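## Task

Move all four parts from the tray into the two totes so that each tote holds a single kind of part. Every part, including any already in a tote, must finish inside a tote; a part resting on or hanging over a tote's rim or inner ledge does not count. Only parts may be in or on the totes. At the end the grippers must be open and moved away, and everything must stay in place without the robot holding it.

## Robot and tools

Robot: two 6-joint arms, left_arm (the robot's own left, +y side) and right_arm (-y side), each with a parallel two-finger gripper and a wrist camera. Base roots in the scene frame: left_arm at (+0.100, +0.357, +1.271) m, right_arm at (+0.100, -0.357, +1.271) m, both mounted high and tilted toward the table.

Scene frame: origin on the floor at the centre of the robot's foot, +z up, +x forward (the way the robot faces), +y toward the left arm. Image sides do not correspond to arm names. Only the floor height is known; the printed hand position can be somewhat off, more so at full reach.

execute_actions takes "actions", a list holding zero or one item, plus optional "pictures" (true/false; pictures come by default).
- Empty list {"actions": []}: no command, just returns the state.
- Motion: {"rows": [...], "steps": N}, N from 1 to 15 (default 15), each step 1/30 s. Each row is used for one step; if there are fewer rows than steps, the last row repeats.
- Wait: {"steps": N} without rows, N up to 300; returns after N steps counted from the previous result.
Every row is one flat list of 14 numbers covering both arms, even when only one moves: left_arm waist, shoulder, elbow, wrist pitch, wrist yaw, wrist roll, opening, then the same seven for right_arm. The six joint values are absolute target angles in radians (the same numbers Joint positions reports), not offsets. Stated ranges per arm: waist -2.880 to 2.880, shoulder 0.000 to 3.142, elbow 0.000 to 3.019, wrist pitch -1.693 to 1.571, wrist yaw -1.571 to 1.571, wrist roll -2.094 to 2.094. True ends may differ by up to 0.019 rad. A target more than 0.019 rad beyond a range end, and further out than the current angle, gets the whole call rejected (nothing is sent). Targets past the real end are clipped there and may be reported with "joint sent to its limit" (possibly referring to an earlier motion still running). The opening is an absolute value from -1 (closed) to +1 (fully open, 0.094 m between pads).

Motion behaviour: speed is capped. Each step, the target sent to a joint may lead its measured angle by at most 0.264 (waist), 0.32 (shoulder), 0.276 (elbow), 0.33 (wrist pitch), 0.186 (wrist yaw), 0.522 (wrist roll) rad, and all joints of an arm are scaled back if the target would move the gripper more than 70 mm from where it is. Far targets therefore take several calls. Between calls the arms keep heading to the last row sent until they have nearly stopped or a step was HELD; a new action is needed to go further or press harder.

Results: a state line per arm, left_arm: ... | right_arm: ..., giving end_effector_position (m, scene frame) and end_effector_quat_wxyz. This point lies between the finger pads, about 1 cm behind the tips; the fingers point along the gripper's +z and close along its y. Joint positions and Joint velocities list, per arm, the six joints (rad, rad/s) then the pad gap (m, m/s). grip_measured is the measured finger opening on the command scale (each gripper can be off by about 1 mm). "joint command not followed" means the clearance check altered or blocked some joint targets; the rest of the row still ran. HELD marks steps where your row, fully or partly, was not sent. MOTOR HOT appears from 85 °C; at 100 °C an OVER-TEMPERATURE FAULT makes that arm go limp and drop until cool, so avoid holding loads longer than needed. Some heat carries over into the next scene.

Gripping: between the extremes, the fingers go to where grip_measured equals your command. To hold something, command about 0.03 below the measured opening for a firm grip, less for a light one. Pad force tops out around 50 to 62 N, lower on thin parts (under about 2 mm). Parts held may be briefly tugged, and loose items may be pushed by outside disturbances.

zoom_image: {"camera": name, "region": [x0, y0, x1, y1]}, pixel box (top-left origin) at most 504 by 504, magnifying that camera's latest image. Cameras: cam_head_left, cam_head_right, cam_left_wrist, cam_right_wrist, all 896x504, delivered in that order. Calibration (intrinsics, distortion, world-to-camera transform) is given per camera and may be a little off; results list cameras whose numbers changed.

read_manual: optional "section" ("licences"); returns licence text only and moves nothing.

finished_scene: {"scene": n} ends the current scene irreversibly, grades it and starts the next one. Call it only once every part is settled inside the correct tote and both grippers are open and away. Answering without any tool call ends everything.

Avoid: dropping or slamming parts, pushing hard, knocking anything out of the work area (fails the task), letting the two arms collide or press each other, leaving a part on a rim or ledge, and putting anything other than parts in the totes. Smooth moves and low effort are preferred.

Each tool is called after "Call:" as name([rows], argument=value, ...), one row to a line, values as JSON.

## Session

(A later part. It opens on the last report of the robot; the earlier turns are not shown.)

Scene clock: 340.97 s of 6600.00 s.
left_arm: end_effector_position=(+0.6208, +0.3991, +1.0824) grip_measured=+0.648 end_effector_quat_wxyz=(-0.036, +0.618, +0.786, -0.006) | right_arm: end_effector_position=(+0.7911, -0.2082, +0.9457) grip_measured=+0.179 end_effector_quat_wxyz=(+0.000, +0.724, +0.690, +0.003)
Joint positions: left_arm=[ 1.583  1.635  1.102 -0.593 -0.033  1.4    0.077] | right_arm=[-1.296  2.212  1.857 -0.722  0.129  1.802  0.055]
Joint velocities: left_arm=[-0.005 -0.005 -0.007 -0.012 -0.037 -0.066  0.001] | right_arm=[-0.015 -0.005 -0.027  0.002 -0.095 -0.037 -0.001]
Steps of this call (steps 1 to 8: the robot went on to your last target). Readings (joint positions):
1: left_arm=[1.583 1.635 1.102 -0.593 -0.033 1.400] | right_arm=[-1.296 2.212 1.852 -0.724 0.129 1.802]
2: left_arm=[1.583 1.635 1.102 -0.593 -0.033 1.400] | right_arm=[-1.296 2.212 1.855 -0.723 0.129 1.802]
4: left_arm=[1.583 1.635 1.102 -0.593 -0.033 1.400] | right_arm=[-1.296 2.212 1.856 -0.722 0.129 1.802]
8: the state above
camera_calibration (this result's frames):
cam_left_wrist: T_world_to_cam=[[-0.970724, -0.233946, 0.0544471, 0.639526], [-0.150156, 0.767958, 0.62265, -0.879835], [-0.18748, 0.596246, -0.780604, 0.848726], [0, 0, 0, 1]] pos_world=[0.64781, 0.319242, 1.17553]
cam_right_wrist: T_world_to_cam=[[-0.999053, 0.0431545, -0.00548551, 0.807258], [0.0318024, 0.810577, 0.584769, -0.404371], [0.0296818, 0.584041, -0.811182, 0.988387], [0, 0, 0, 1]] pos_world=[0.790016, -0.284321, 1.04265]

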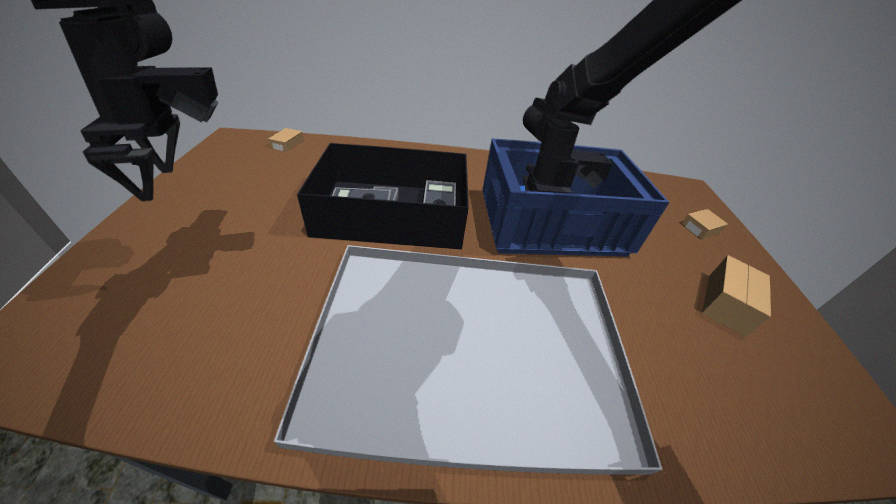

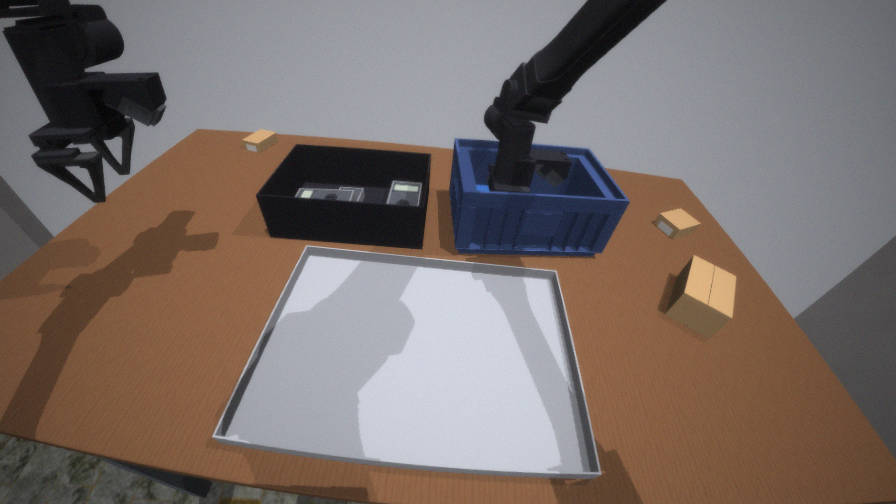

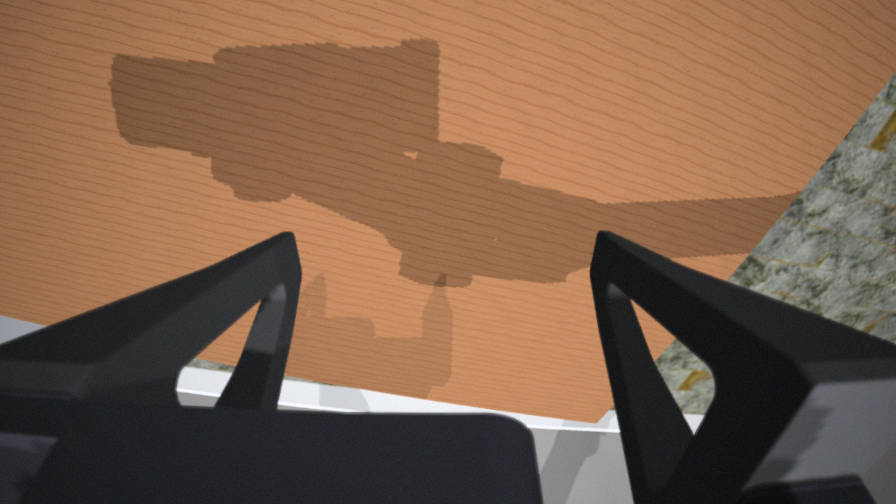

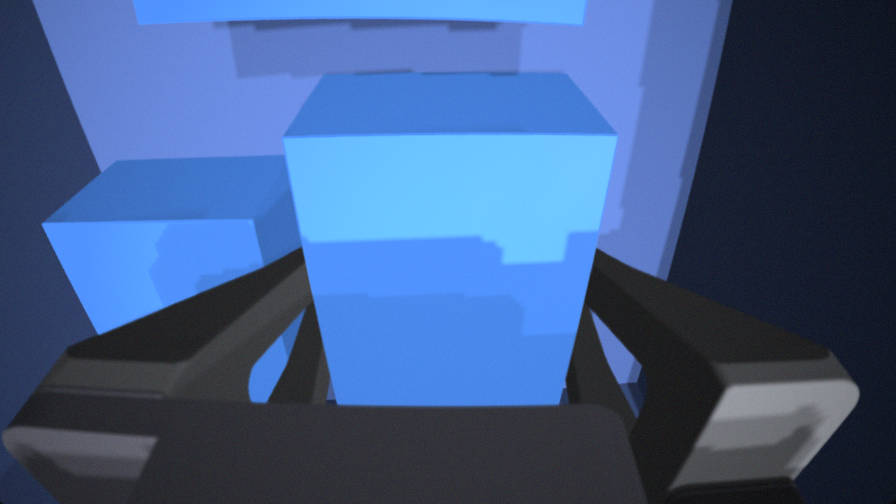

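Call:
execute_actions([
  {"rows":[[1.59,1.62,1.11,-0.59,-0.034,1.4,0.65,-1.31,2.238,1.89,-0.705,0.128,1.79,0.14]],"steps":15},
], pictures=false)

Call:
execute_actions([
  {"rows":[[1.59,1.62,1.11,-0.59,-0.034,1.4,0.65,-1.31,2.225,1.89,-0.705,0.128,1.79,0.36]],"steps":8},
])

Scene clock: 345.83 s of 6600.00 s.
left_arm: end_effector_position=(+0.6208, +0.3991, +1.0824) grip_measured=+0.648 end_effector_quat_wxyz=(-0.036, +0.618, +0.786, -0.006) | right_arm: end_effector_position=(+0.7911, -0.2081, +0.9448) grip_measured=+0.179 end_effector_quat_wxyz=(+0.000, +0.724, +0.690, +0.003)
Joint positions: left_arm=[ 1.583  1.635  1.102 -0.593 -0.033  1.4    0.077] | right_arm=[-1.296  2.213  1.857 -0.72   0.129  1.802  0.055]
Joint velocities: left_arm=[-0.024  0.005  0.012 -0.017  0.066  0.022  0.001] | right_arm=[-0.024 -0.005 -0.007 -0.002  0.066  0.037  0.001]
Steps of this call (steps 1 to 15: the robot went on to your last target; steps 16 to 90: nothing new was sent; then 1.37 s passed at rest; steps 91 to 105: all 15 steps of this action). Readings (joint positions):
91: left_arm=[1.583 1.635 1.102 -0.593 -0.033 1.400] | right_arm=[-1.296 2.212 1.857 -0.722 0.129 1.802]
92: left_arm=[1.583 1.635 1.102 -0.593 -0.033 1.400] | right_arm=[-1.296 2.212 1.857 -0.722 0.129 1.802]
94: left_arm=[1.583 1.635 1.102 -0.593 -0.033 1.400] | right_arm=[-1.296 2.213 1.857 -0.721 0.129 1.802]
98: left_arm=[1.583 1.635 1.102 -0.593 -0.033 1.400] | right_arm=[-1.296 2.213 1.857 -0.720 0.129 1.802]
105: the state above

Scene clock: 346.10 s of 6600.00 s.
left_arm: end_effector_position=(+0.6208, +0.3991, +1.0824) grip_measured=+0.648 end_effector_quat_wxyz=(-0.036, +0.618, +0.786, -0.006) | right_arm: end_effector_position=(+0.7911, -0.2081, +0.9448) grip_measured=+0.357 end_effector_quat_wxyz=(+0.000, +0.724, +0.690, +0.003)
Joint positions: left_arm=[ 1.583  1.635  1.102 -0.593 -0.033  1.4    0.077] | right_arm=[-1.296  2.213  1.857 -0.72   0.129  1.802  0.064]
Joint velocities: left_arm=[-0.015 -0.005  0.002  0.002  0.007  0.037  0.   ] | right_arm=[-0.024  0.005 -0.012  0.002 -0.007 -0.037 -0.   ]
Steps of this call (steps 1 to 8: all 8 steps of this action). Readings (joint positions):
1: left_arm=[1.583 1.635 1.102 -0.593 -0.033 1.400] | right_arm=[-1.296 2.213 1.857 -0.720 0.129 1.802]
2: left_arm=[1.583 1.635 1.102 -0.593 -0.033 1.400] | right_arm=[-1.296 2.213 1.857 -0.720 0.129 1.802]
4: left_arm=[1.583 1.635 1.102 -0.593 -0.033 1.400] | right_arm=[-1.296 2.213 1.857 -0.720 0.129 1.802]
8: the state above
camera_calibration (this result's frames):
cam_left_wrist: T_world_to_cam=[[-0.970724, -0.233946, 0.0544471, 0.639526], [-0.150156, 0.767958, 0.62265, -0.879835], [-0.18748, 0.596246, -0.780604, 0.848726], [0, 0, 0, 1]] pos_world=[0.64781, 0.319242, 1.17553]
cam_right_wrist: T_world_to_cam=[[-0.999045, 0.0432553, -0.00622251, 0.80795], [0.0314486, 0.810493, 0.584904, -0.403831], [0.0303435, 0.584149, -0.811079, 0.987035], [0, 0, 0, 1]] pos_world=[0.789928, -0.284222, 1.04179]

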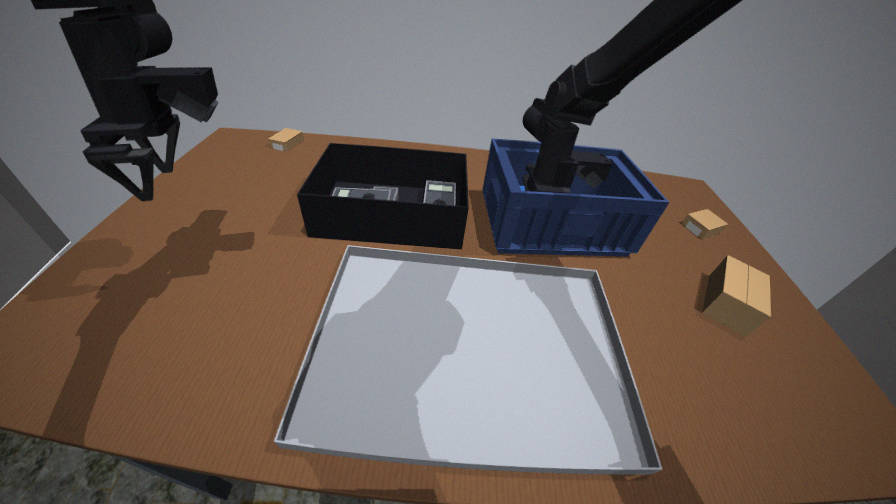

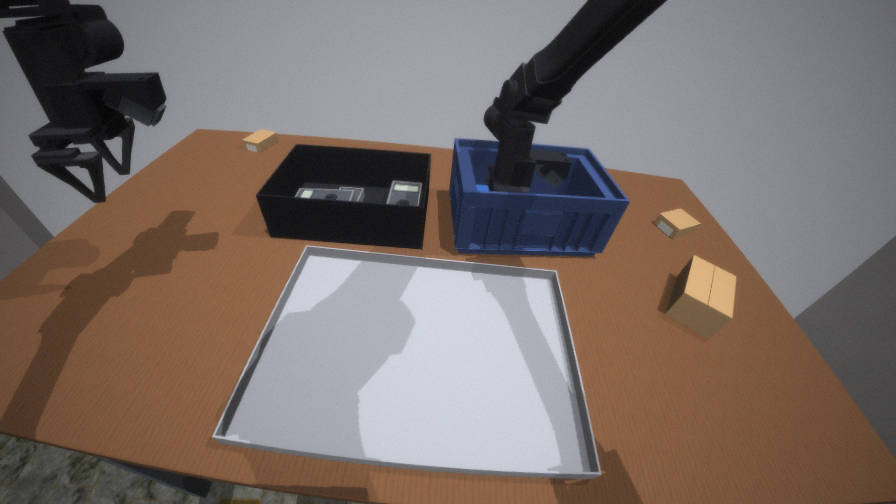

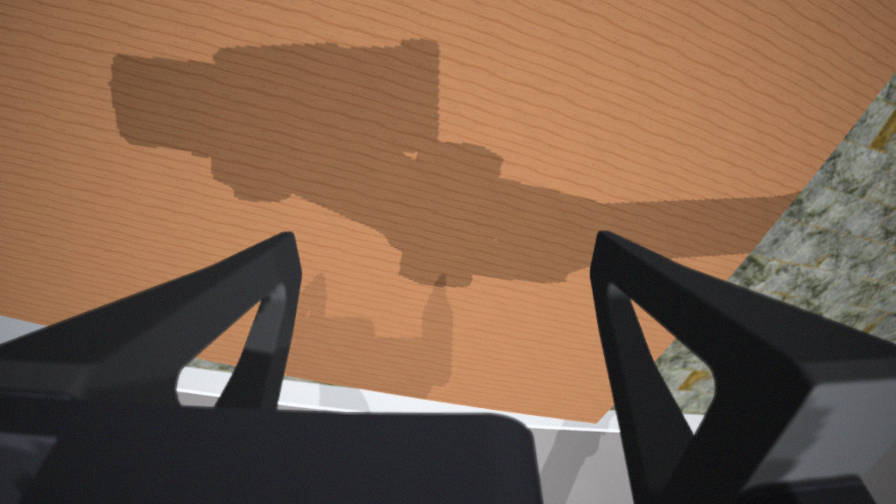

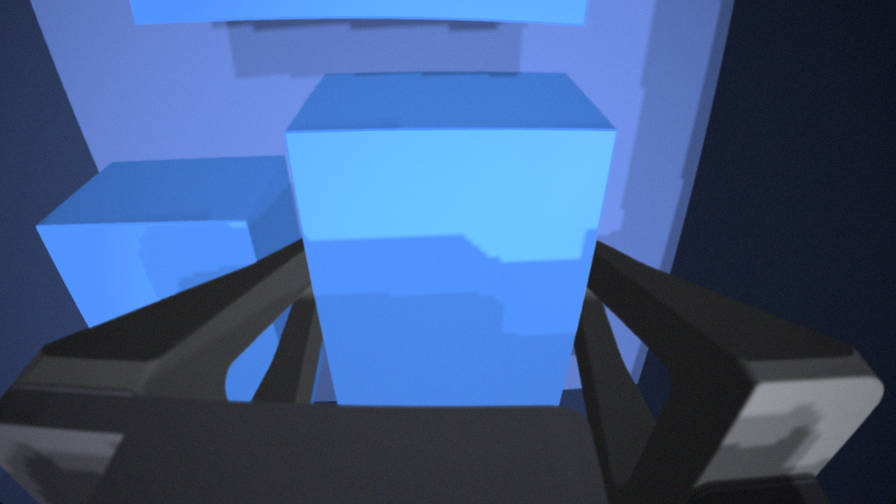

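It was on the floor. Lift.

Call:
execute_actions([
  {"rows":[[1.59,1.62,1.11,-0.59,-0.034,1.4,0.65,-1.29,2.175,1.857,-0.73,0.13,1.8,0.36],[1.59,1.62,1.11,-0.59,-0.034,1.4,0.65,-1.29,2.16,1.855,-0.735,0.13,1.8,0.36],[1.59,1.62,1.11,-0.59,-0.034,1.4,0.65,-1.29,2.145,1.85,-0.74,0.13,1.8,0.36],[1.59,1.62,1.11,-0.59,-0.034,1.4,0.65,-1.29,2.13,1.845,-0.748,0.13,1.8,0.36],[1.59,1.62,1.11,-0.59,-0.034,1.4,0.65,-1.29,2.115,1.84,-0.756,0.13,1.8,0.36],[1.59,1.62,1.11,-0.59,-0.034,1.4,0.65,-1.29,2.1,1.835,-0.764,0.13,1.8,0.36],[1.59,1.62,1.11,-0.59,-0.034,1.4,0.65,-1.29,2.085,1.83,-0.772,0.13,1.8,0.36],[1.59,1.62,1.11,-0.59,-0.034,1.4,0.65,-1.29,2.07,1.825,-0.78,0.13,1.8,0.36],[1.59,1.62,1.11,-0.59,-0.034,1.4,0.65,-1.29,2.05,1.82,-0.79,0.13,1.8,0.36],[1.59,1.62,1.11,-0.59,-0.034,1.4,0.65,-1.29,2.03,1.815,-0.8,0.13,1.8,0.36],[1.59,1.62,1.11,-0.59,-0.034,1.4,0.65,-1.29,2.01,1.81,-0.812,0.13,1.8,0.36],[1.59,1.62,1.11,-0.59,-0.034,1.4,0.65,-1.29,1.99,1.805,-0.825,0.13,1.8,0.36],[1.59,1.62,1.11,-0.59,-0.034,1.4,0.65,-1.29,1.97,1.8,-0.84,0.13,1.8,0.36],[1.59,1.62,1.11,-0.59,-0.034,1.4,0.65,-1.29,1.95,1.795,-0.855,0.13,1.8,0.36],[1.59,1.62,1.11,-0.59,-0.034,1.4,0.65,-1.29,1.93,1.79,-0.87,0.13,1.8,0.36]]},
], pictures=false)

Call:
execute_actions([
  {"rows":[[1.59,1.62,1.11,-0.59,-0.034,1.4,0.65,-1.29,1.9,1.78,-0.89,0.13,1.8,0.36],[1.59,1.62,1.11,-0.59,-0.034,1.4,0.65,-1.29,1.87,1.77,-0.91,0.13,1.8,0.36],[1.59,1.62,1.11,-0.59,-0.034,1.4,0.65,-1.29,1.84,1.76,-0.93,0.13,1.8,0.36],[1.59,1.62,1.11,-0.59,-0.034,1.4,0.65,-1.29,1.82,1.75,-0.95,0.13,1.8,0.36]],"steps":10},
])

Call:
execute_actions([
  {"rows":[[1.59,1.62,1.11,-0.59,-0.034,1.4,0.65,-1.31,1.79,1.71,-0.93,0.13,1.8,0.36],[1.59,1.62,1.11,-0.59,-0.034,1.4,0.65,-1.33,1.76,1.66,-0.91,0.12,1.8,0.36],[1.59,1.62,1.11,-0.59,-0.034,1.4,0.65,-1.35,1.73,1.61,-0.89,0.11,1.8,0.36],[1.59,1.62,1.11,-0.59,-0.034,1.4,0.65,-1.37,1.7,1.56,-0.87,0.1,1.8,0.36],[1.59,1.62,1.11,-0.59,-0.034,1.4,0.65,-1.39,1.67,1.51,-0.85,0.09,1.8,0.36],[1.59,1.62,1.11,-0.59,-0.034,1.4,0.65,-1.41,1.64,1.46,-0.83,0.08,1.8,0.36],[1.59,1.62,1.11,-0.59,-0.034,1.4,0.65,-1.43,1.61,1.4,-0.81,0.07,1.8,0.36],[1.59,1.62,1.11,-0.59,-0.034,1.4,0.65,-1.45,1.58,1.34,-0.78,0.06,1.8,0.36],[1.59,1.62,1.11,-0.59,-0.034,1.4,0.65,-1.47,1.55,1.28,-0.75,0.05,1.8,0.36],[1.59,1.62,1.11,-0.59,-0.034,1.4,0.65,-1.49,1.52,1.22,-0.72,0.04,1.8,0.36],[1.59,1.62,1.11,-0.59,-0.034,1.4,0.65,-1.51,1.5,1.16,-0.69,0.03,1.8,0.36],[1.59,1.62,1.11,-0.59,-0.034,1.4,0.65,-1.53,1.48,1.1,-0.66,0.03,1.8,0.36],[1.59,1.62,1.11,-0.59,-0.034,1.4,0.65,-1.55,1.46,1.05,-0.63,0.03,1.8,0.36],[1.59,1.62,1.11,-0.59,-0.034,1.4,0.65,-1.57,1.45,1.0,-0.61,0.03,1.8,0.36],[1.59,1.62,1.11,-0.59,-0.034,1.4,0.65,-1.58,1.44,0.96,-0.6,0.03,1.8,0.36]]},
], pictures=false)

Call:
execute_actions([
  {"steps":12},
])

Scene clock: 365.63 s of 6600.00 s.
left_arm: end_effector_position=(+0.6208, +0.3991, +1.0824) grip_measured=+0.648 end_effector_quat_wxyz=(-0.036, +0.618, +0.786, -0.006) | right_arm: end_effector_position=(+0.8141, -0.2191, +1.0586) grip_measured=+0.357 end_effector_quat_wxyz=(+0.011, +0.726, +0.688, +0.020)
Joint positions: left_arm=[ 1.583  1.635  1.102 -0.593 -0.033  1.4    0.077] | right_arm=[-1.296  2.006  1.797 -0.827  0.129  1.802  0.064]
Joint velocities: left_arm=[-0.015 -0.005 -0.007  0.032 -0.022  0.066 -0.   ] | right_arm=[-0.005 -0.757 -0.095 -0.408  0.037 -0.066 -0.   ]
Steps of this call (steps 1 to 15: the robot went on to your last target; steps 16 to 90: nothing new was sent; then 16.03 s passed at rest; steps 91 to 105: all 15 steps of this action). Readings (joint positions):
91: left_arm=[1.583 1.635 1.102 -0.593 -0.033 1.400] | right_arm=[-1.296 2.213 1.857 -0.720 0.129 1.802]
92: left_arm=[1.583 1.635 1.102 -0.593 -0.033 1.400] | right_arm=[-1.296 2.211 1.856 -0.720 0.129 1.802]
94: left_arm=[1.583 1.635 1.102 -0.593 -0.033 1.400] | right_arm=[-1.296 2.202 1.849 -0.724 0.129 1.802]
98: left_arm=[1.583 1.635 1.102 -0.593 -0.033 1.400] | right_arm=[-1.296 2.154 1.825 -0.752 0.129 1.802]
105: the state above

Scene clock: 365.97 s of 6600.00 s.
left_arm: end_effector_position=(+0.6208, +0.3991, +1.0824) grip_measured=+0.648 end_effector_quat_wxyz=(-0.036, +0.618, +0.786, -0.006) | right_arm: end_effector_position=(+0.8291, -0.2337, +1.1876) grip_measured=+0.357 end_effector_quat_wxyz=(+0.032, +0.728, +0.683, +0.052)
Joint positions: left_arm=[ 1.583  1.635  1.102 -0.593 -0.033  1.4    0.077] | right_arm=[-1.296  1.784  1.757 -0.931  0.129  1.802  0.064]
Joint velocities: left_arm=[ 0.005 -0.005 -0.032 -0.017  0.022  0.051  0.001] | right_arm=[-0.015 -0.161  0.007 -0.007 -0.007  0.007 -0.   ]
Steps of this call (steps 1 to 10: all 10 steps of this action). Readings (joint positions):
1: left_arm=[1.583 1.635 1.102 -0.593 -0.033 1.400] | right_arm=[-1.296 1.980 1.793 -0.841 0.129 1.802]
2: left_arm=[1.583 1.635 1.102 -0.593 -0.033 1.400] | right_arm=[-1.296 1.953 1.787 -0.857 0.129 1.802]
4: left_arm=[1.583 1.635 1.102 -0.593 -0.033 1.400] | right_arm=[-1.296 1.894 1.770 -0.893 0.129 1.802]
8: left_arm=[1.583 1.635 1.102 -0.593 -0.033 1.400] | right_arm=[-1.296 1.804 1.757 -0.931 0.129 1.802]
10: the state above
camera_calibration (this result's frames):
cam_left_wrist: T_world_to_cam=[[-0.970724, -0.233946, 0.0544471, 0.639526], [-0.150156, 0.767958, 0.62265, -0.879835], [-0.18748, 0.596246, -0.780604, 0.848726], [0, 0, 0, 1]] pos_world=[0.64781, 0.319242, 1.17553]
cam_right_wrist: T_world_to_cam=[[-0.990915, 0.0601119, -0.120307, 0.98124], [-0.0247675, 0.797685, 0.602566, -0.503628], [0.132188, 0.600072, -0.788949, 1.09074], [0, 0, 0, 1]] pos_world=[0.815669, -0.311768, 1.28205]

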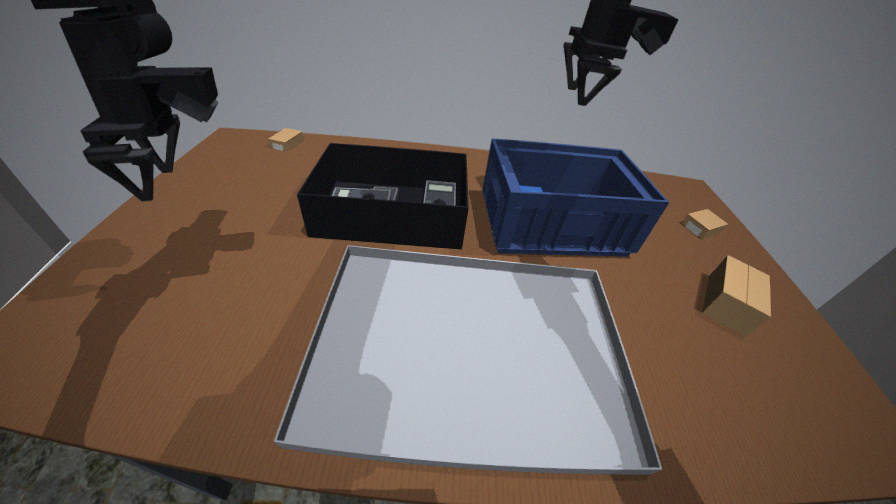

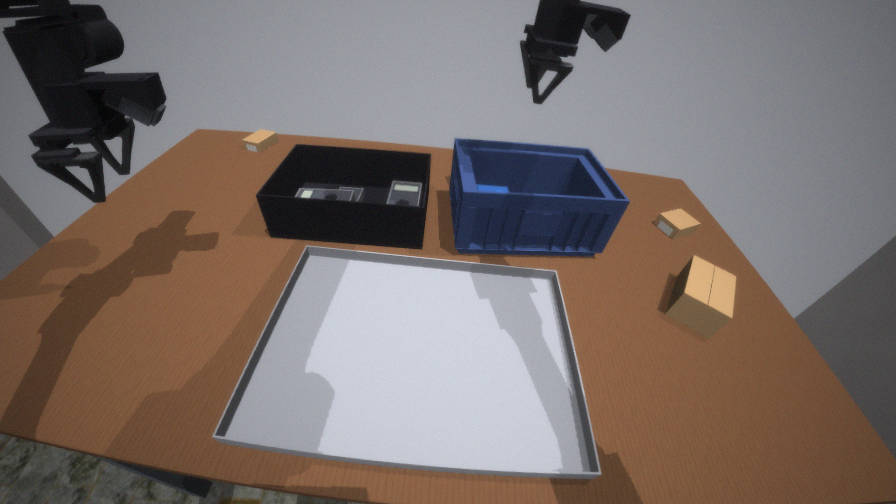

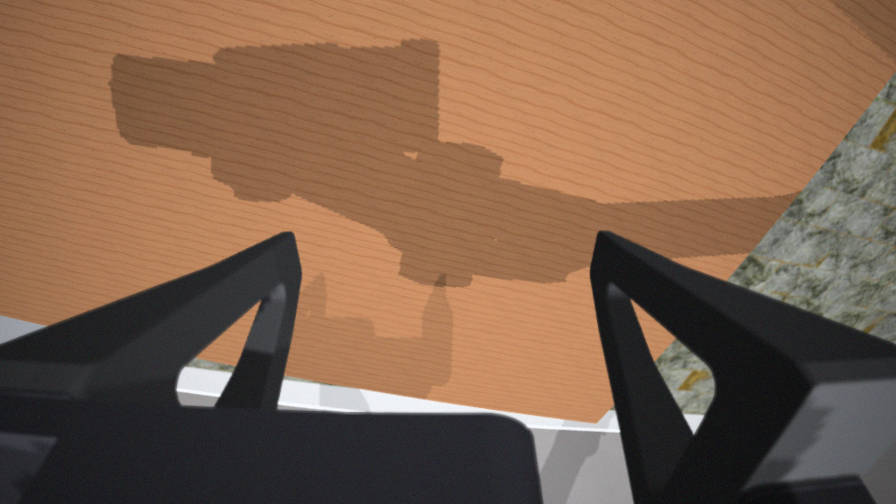

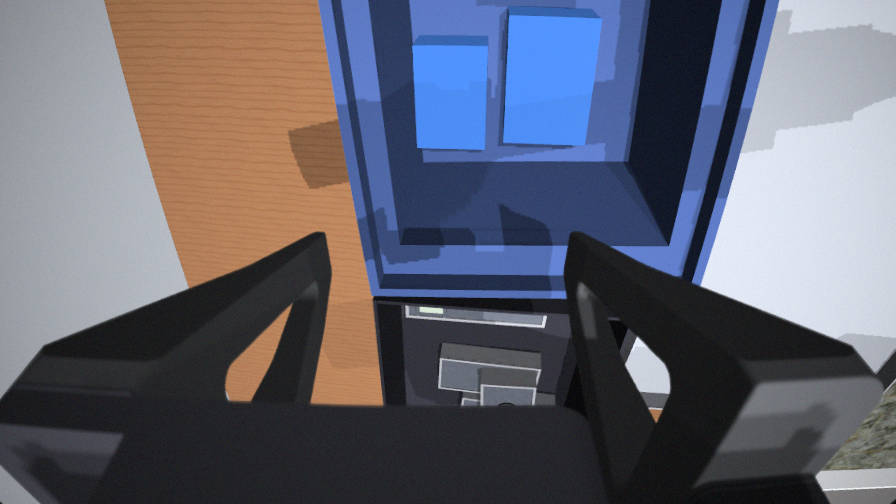

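Scene clock: 366.47 s of 6600.00 s.
left_arm: end_effector_position=(+0.6208, +0.3991, +1.0824) grip_measured=+0.648 end_effector_quat_wxyz=(-0.036, +0.618, +0.786, -0.006) | right_arm: end_effector_position=(+0.6098, -0.3882, +1.1369) grip_measured=+0.357 end_effector_quat_wxyz=(+0.001, +0.798, +0.602, -0.024)
Joint positions: left_arm=[ 1.583  1.635  1.102 -0.593 -0.033  1.4    0.077] | right_arm=[-1.561  1.482  1.037 -0.656  0.036  1.802  0.064]
Joint velocities: left_arm=[-0.005 -0.005  0.017  0.002 -0.007  0.007 -0.001] | right_arm=[-0.65  -0.659 -1.375  0.593 -0.051  0.007 -0.001]
Steps of this call (steps 1 to 15: all 15 steps of this action). Readings (joint positions):
1: left_arm=[1.583 1.635 1.102 -0.593 -0.033 1.400] | right_arm=[-1.296 1.779 1.754 -0.931 0.129 1.802]
2: left_arm=[1.583 1.635 1.102 -0.593 -0.033 1.400] | right_arm=[-1.298 1.772 1.740 -0.927 0.127 1.802]
4: left_arm=[1.583 1.635 1.102 -0.593 -0.033 1.400] | right_arm=[-1.306 1.744 1.666 -0.901 0.110 1.802]
8: left_arm=[1.583 1.635 1.102 -0.593 -0.033 1.400] | right_arm=[-1.368 1.664 1.445 -0.839 0.070 1.802]
15: the state above

Scene clock: 366.87 s of 6600.00 s.
left_arm: end_effector_position=(+0.6208, +0.3991, +1.0824) grip_measured=+0.648 end_effector_quat_wxyz=(-0.036, +0.618, +0.786, -0.006) | right_arm: end_effector_position=(+0.5739, -0.4015, +1.1321) grip_measured=+0.357 end_effector_quat_wxyz=(-0.001, +0.807, +0.590, -0.035)
Joint positions: left_arm=[ 1.583  1.635  1.102 -0.593 -0.033  1.4    0.077] | right_arm=[-1.593  1.446  0.942 -0.615  0.033  1.802  0.064]
Joint velocities: left_arm=[-0.005 -0.005  0.002 -0.007  0.007 -0.051  0.001] | right_arm=[ 0.015 -0.015 -0.012  0.007  0.022  0.051  0.   ]
Steps of this call (steps 1 to 12: the robot went on to your last target). Readings (joint positions):
1: left_arm=[1.583 1.635 1.102 -0.593 -0.033 1.400] | right_arm=[-1.580 1.463 0.996 -0.642 0.036 1.802]
2: left_arm=[1.583 1.635 1.102 -0.593 -0.033 1.400] | right_arm=[-1.592 1.451 0.966 -0.638 0.036 1.802]
4: left_arm=[1.583 1.635 1.102 -0.593 -0.033 1.400] | right_arm=[-1.597 1.446 0.942 -0.636 0.036 1.802]
8: left_arm=[1.583 1.635 1.102 -0.593 -0.033 1.400] | right_arm=[-1.593 1.446 0.942 -0.618 0.033 1.802]
12: the state above
camera_calibration (this result's frames):
cam_left_wrist: T_world_to_cam=[[-0.970724, -0.233946, 0.0544471, 0.639526], [-0.150156, 0.767958, 0.62265, -0.879835], [-0.18748, 0.596246, -0.780604, 0.848726], [0, 0, 0, 1]] pos_world=[0.64781, 0.319242, 1.17553]
cam_right_wrist: T_world_to_cam=[[-0.953408, 0.298924, 0.0407083, 0.623808], [0.273357, 0.798904, 0.53575, -0.437567], [0.127627, 0.521917, -0.843395, 1.21424], [0, 0, 0, 1]] pos_world=[0.559387, -0.470626, 1.23311]

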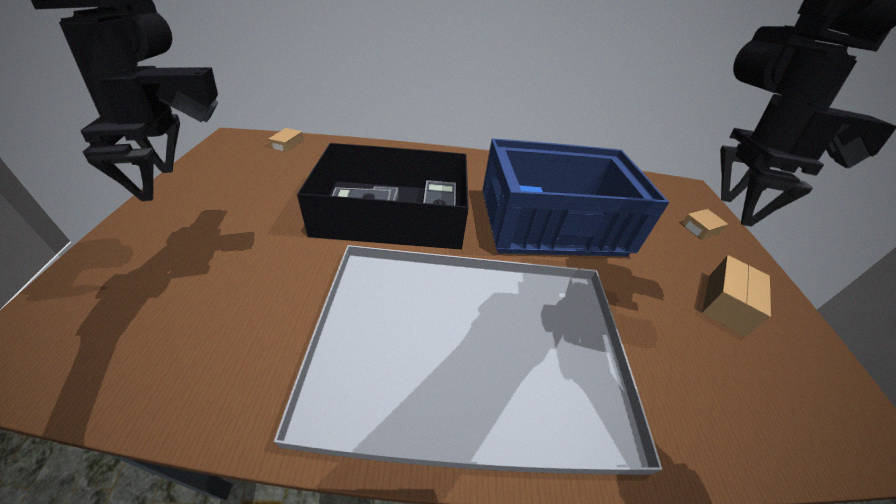

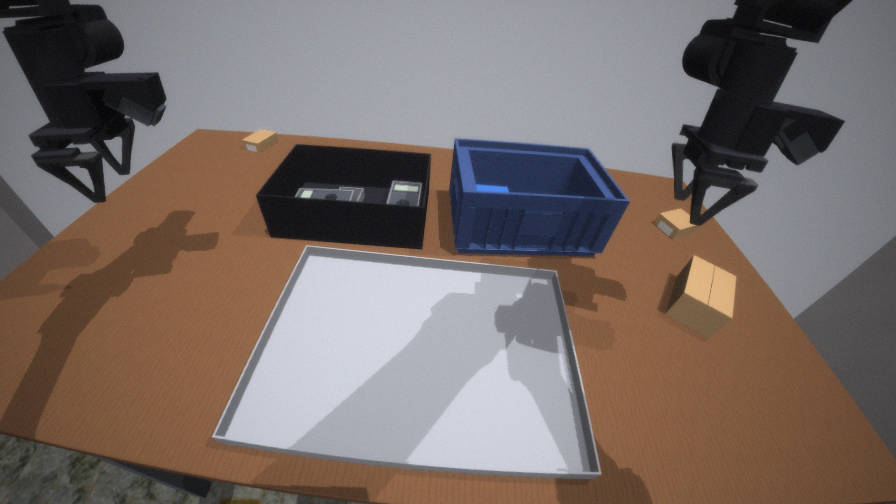

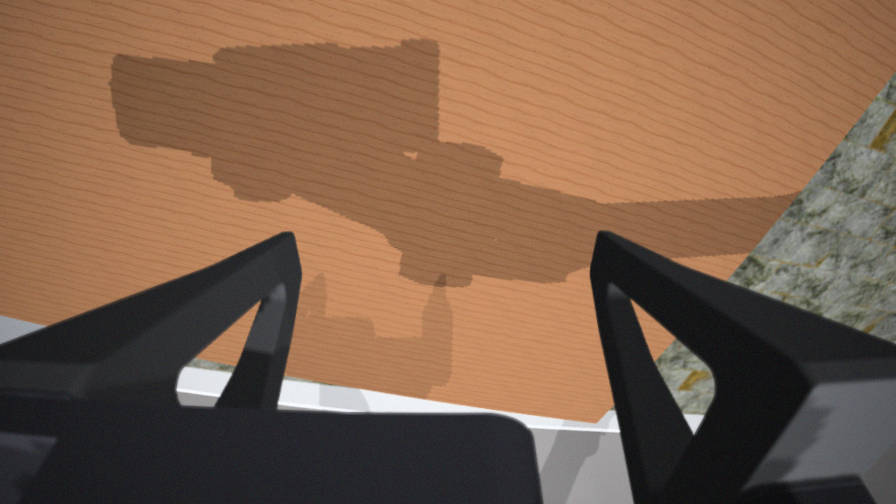

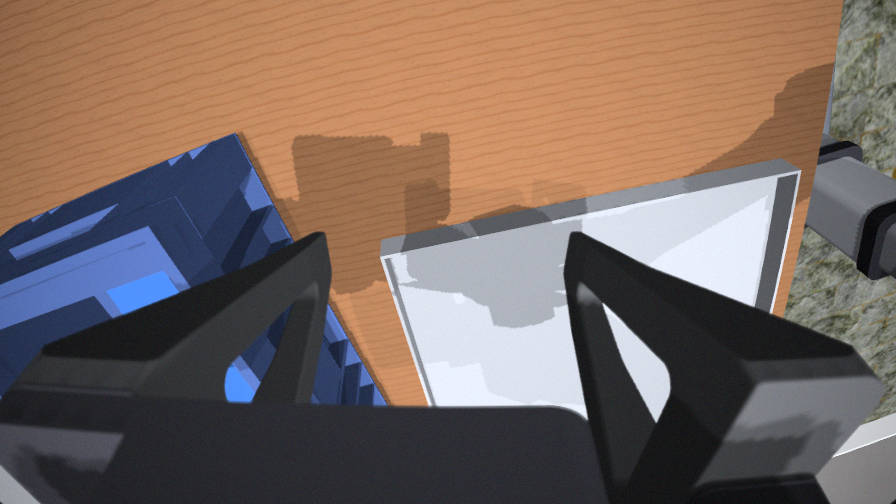

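Call:
finished_scene(scene=2)

The scene is finished: the task was done.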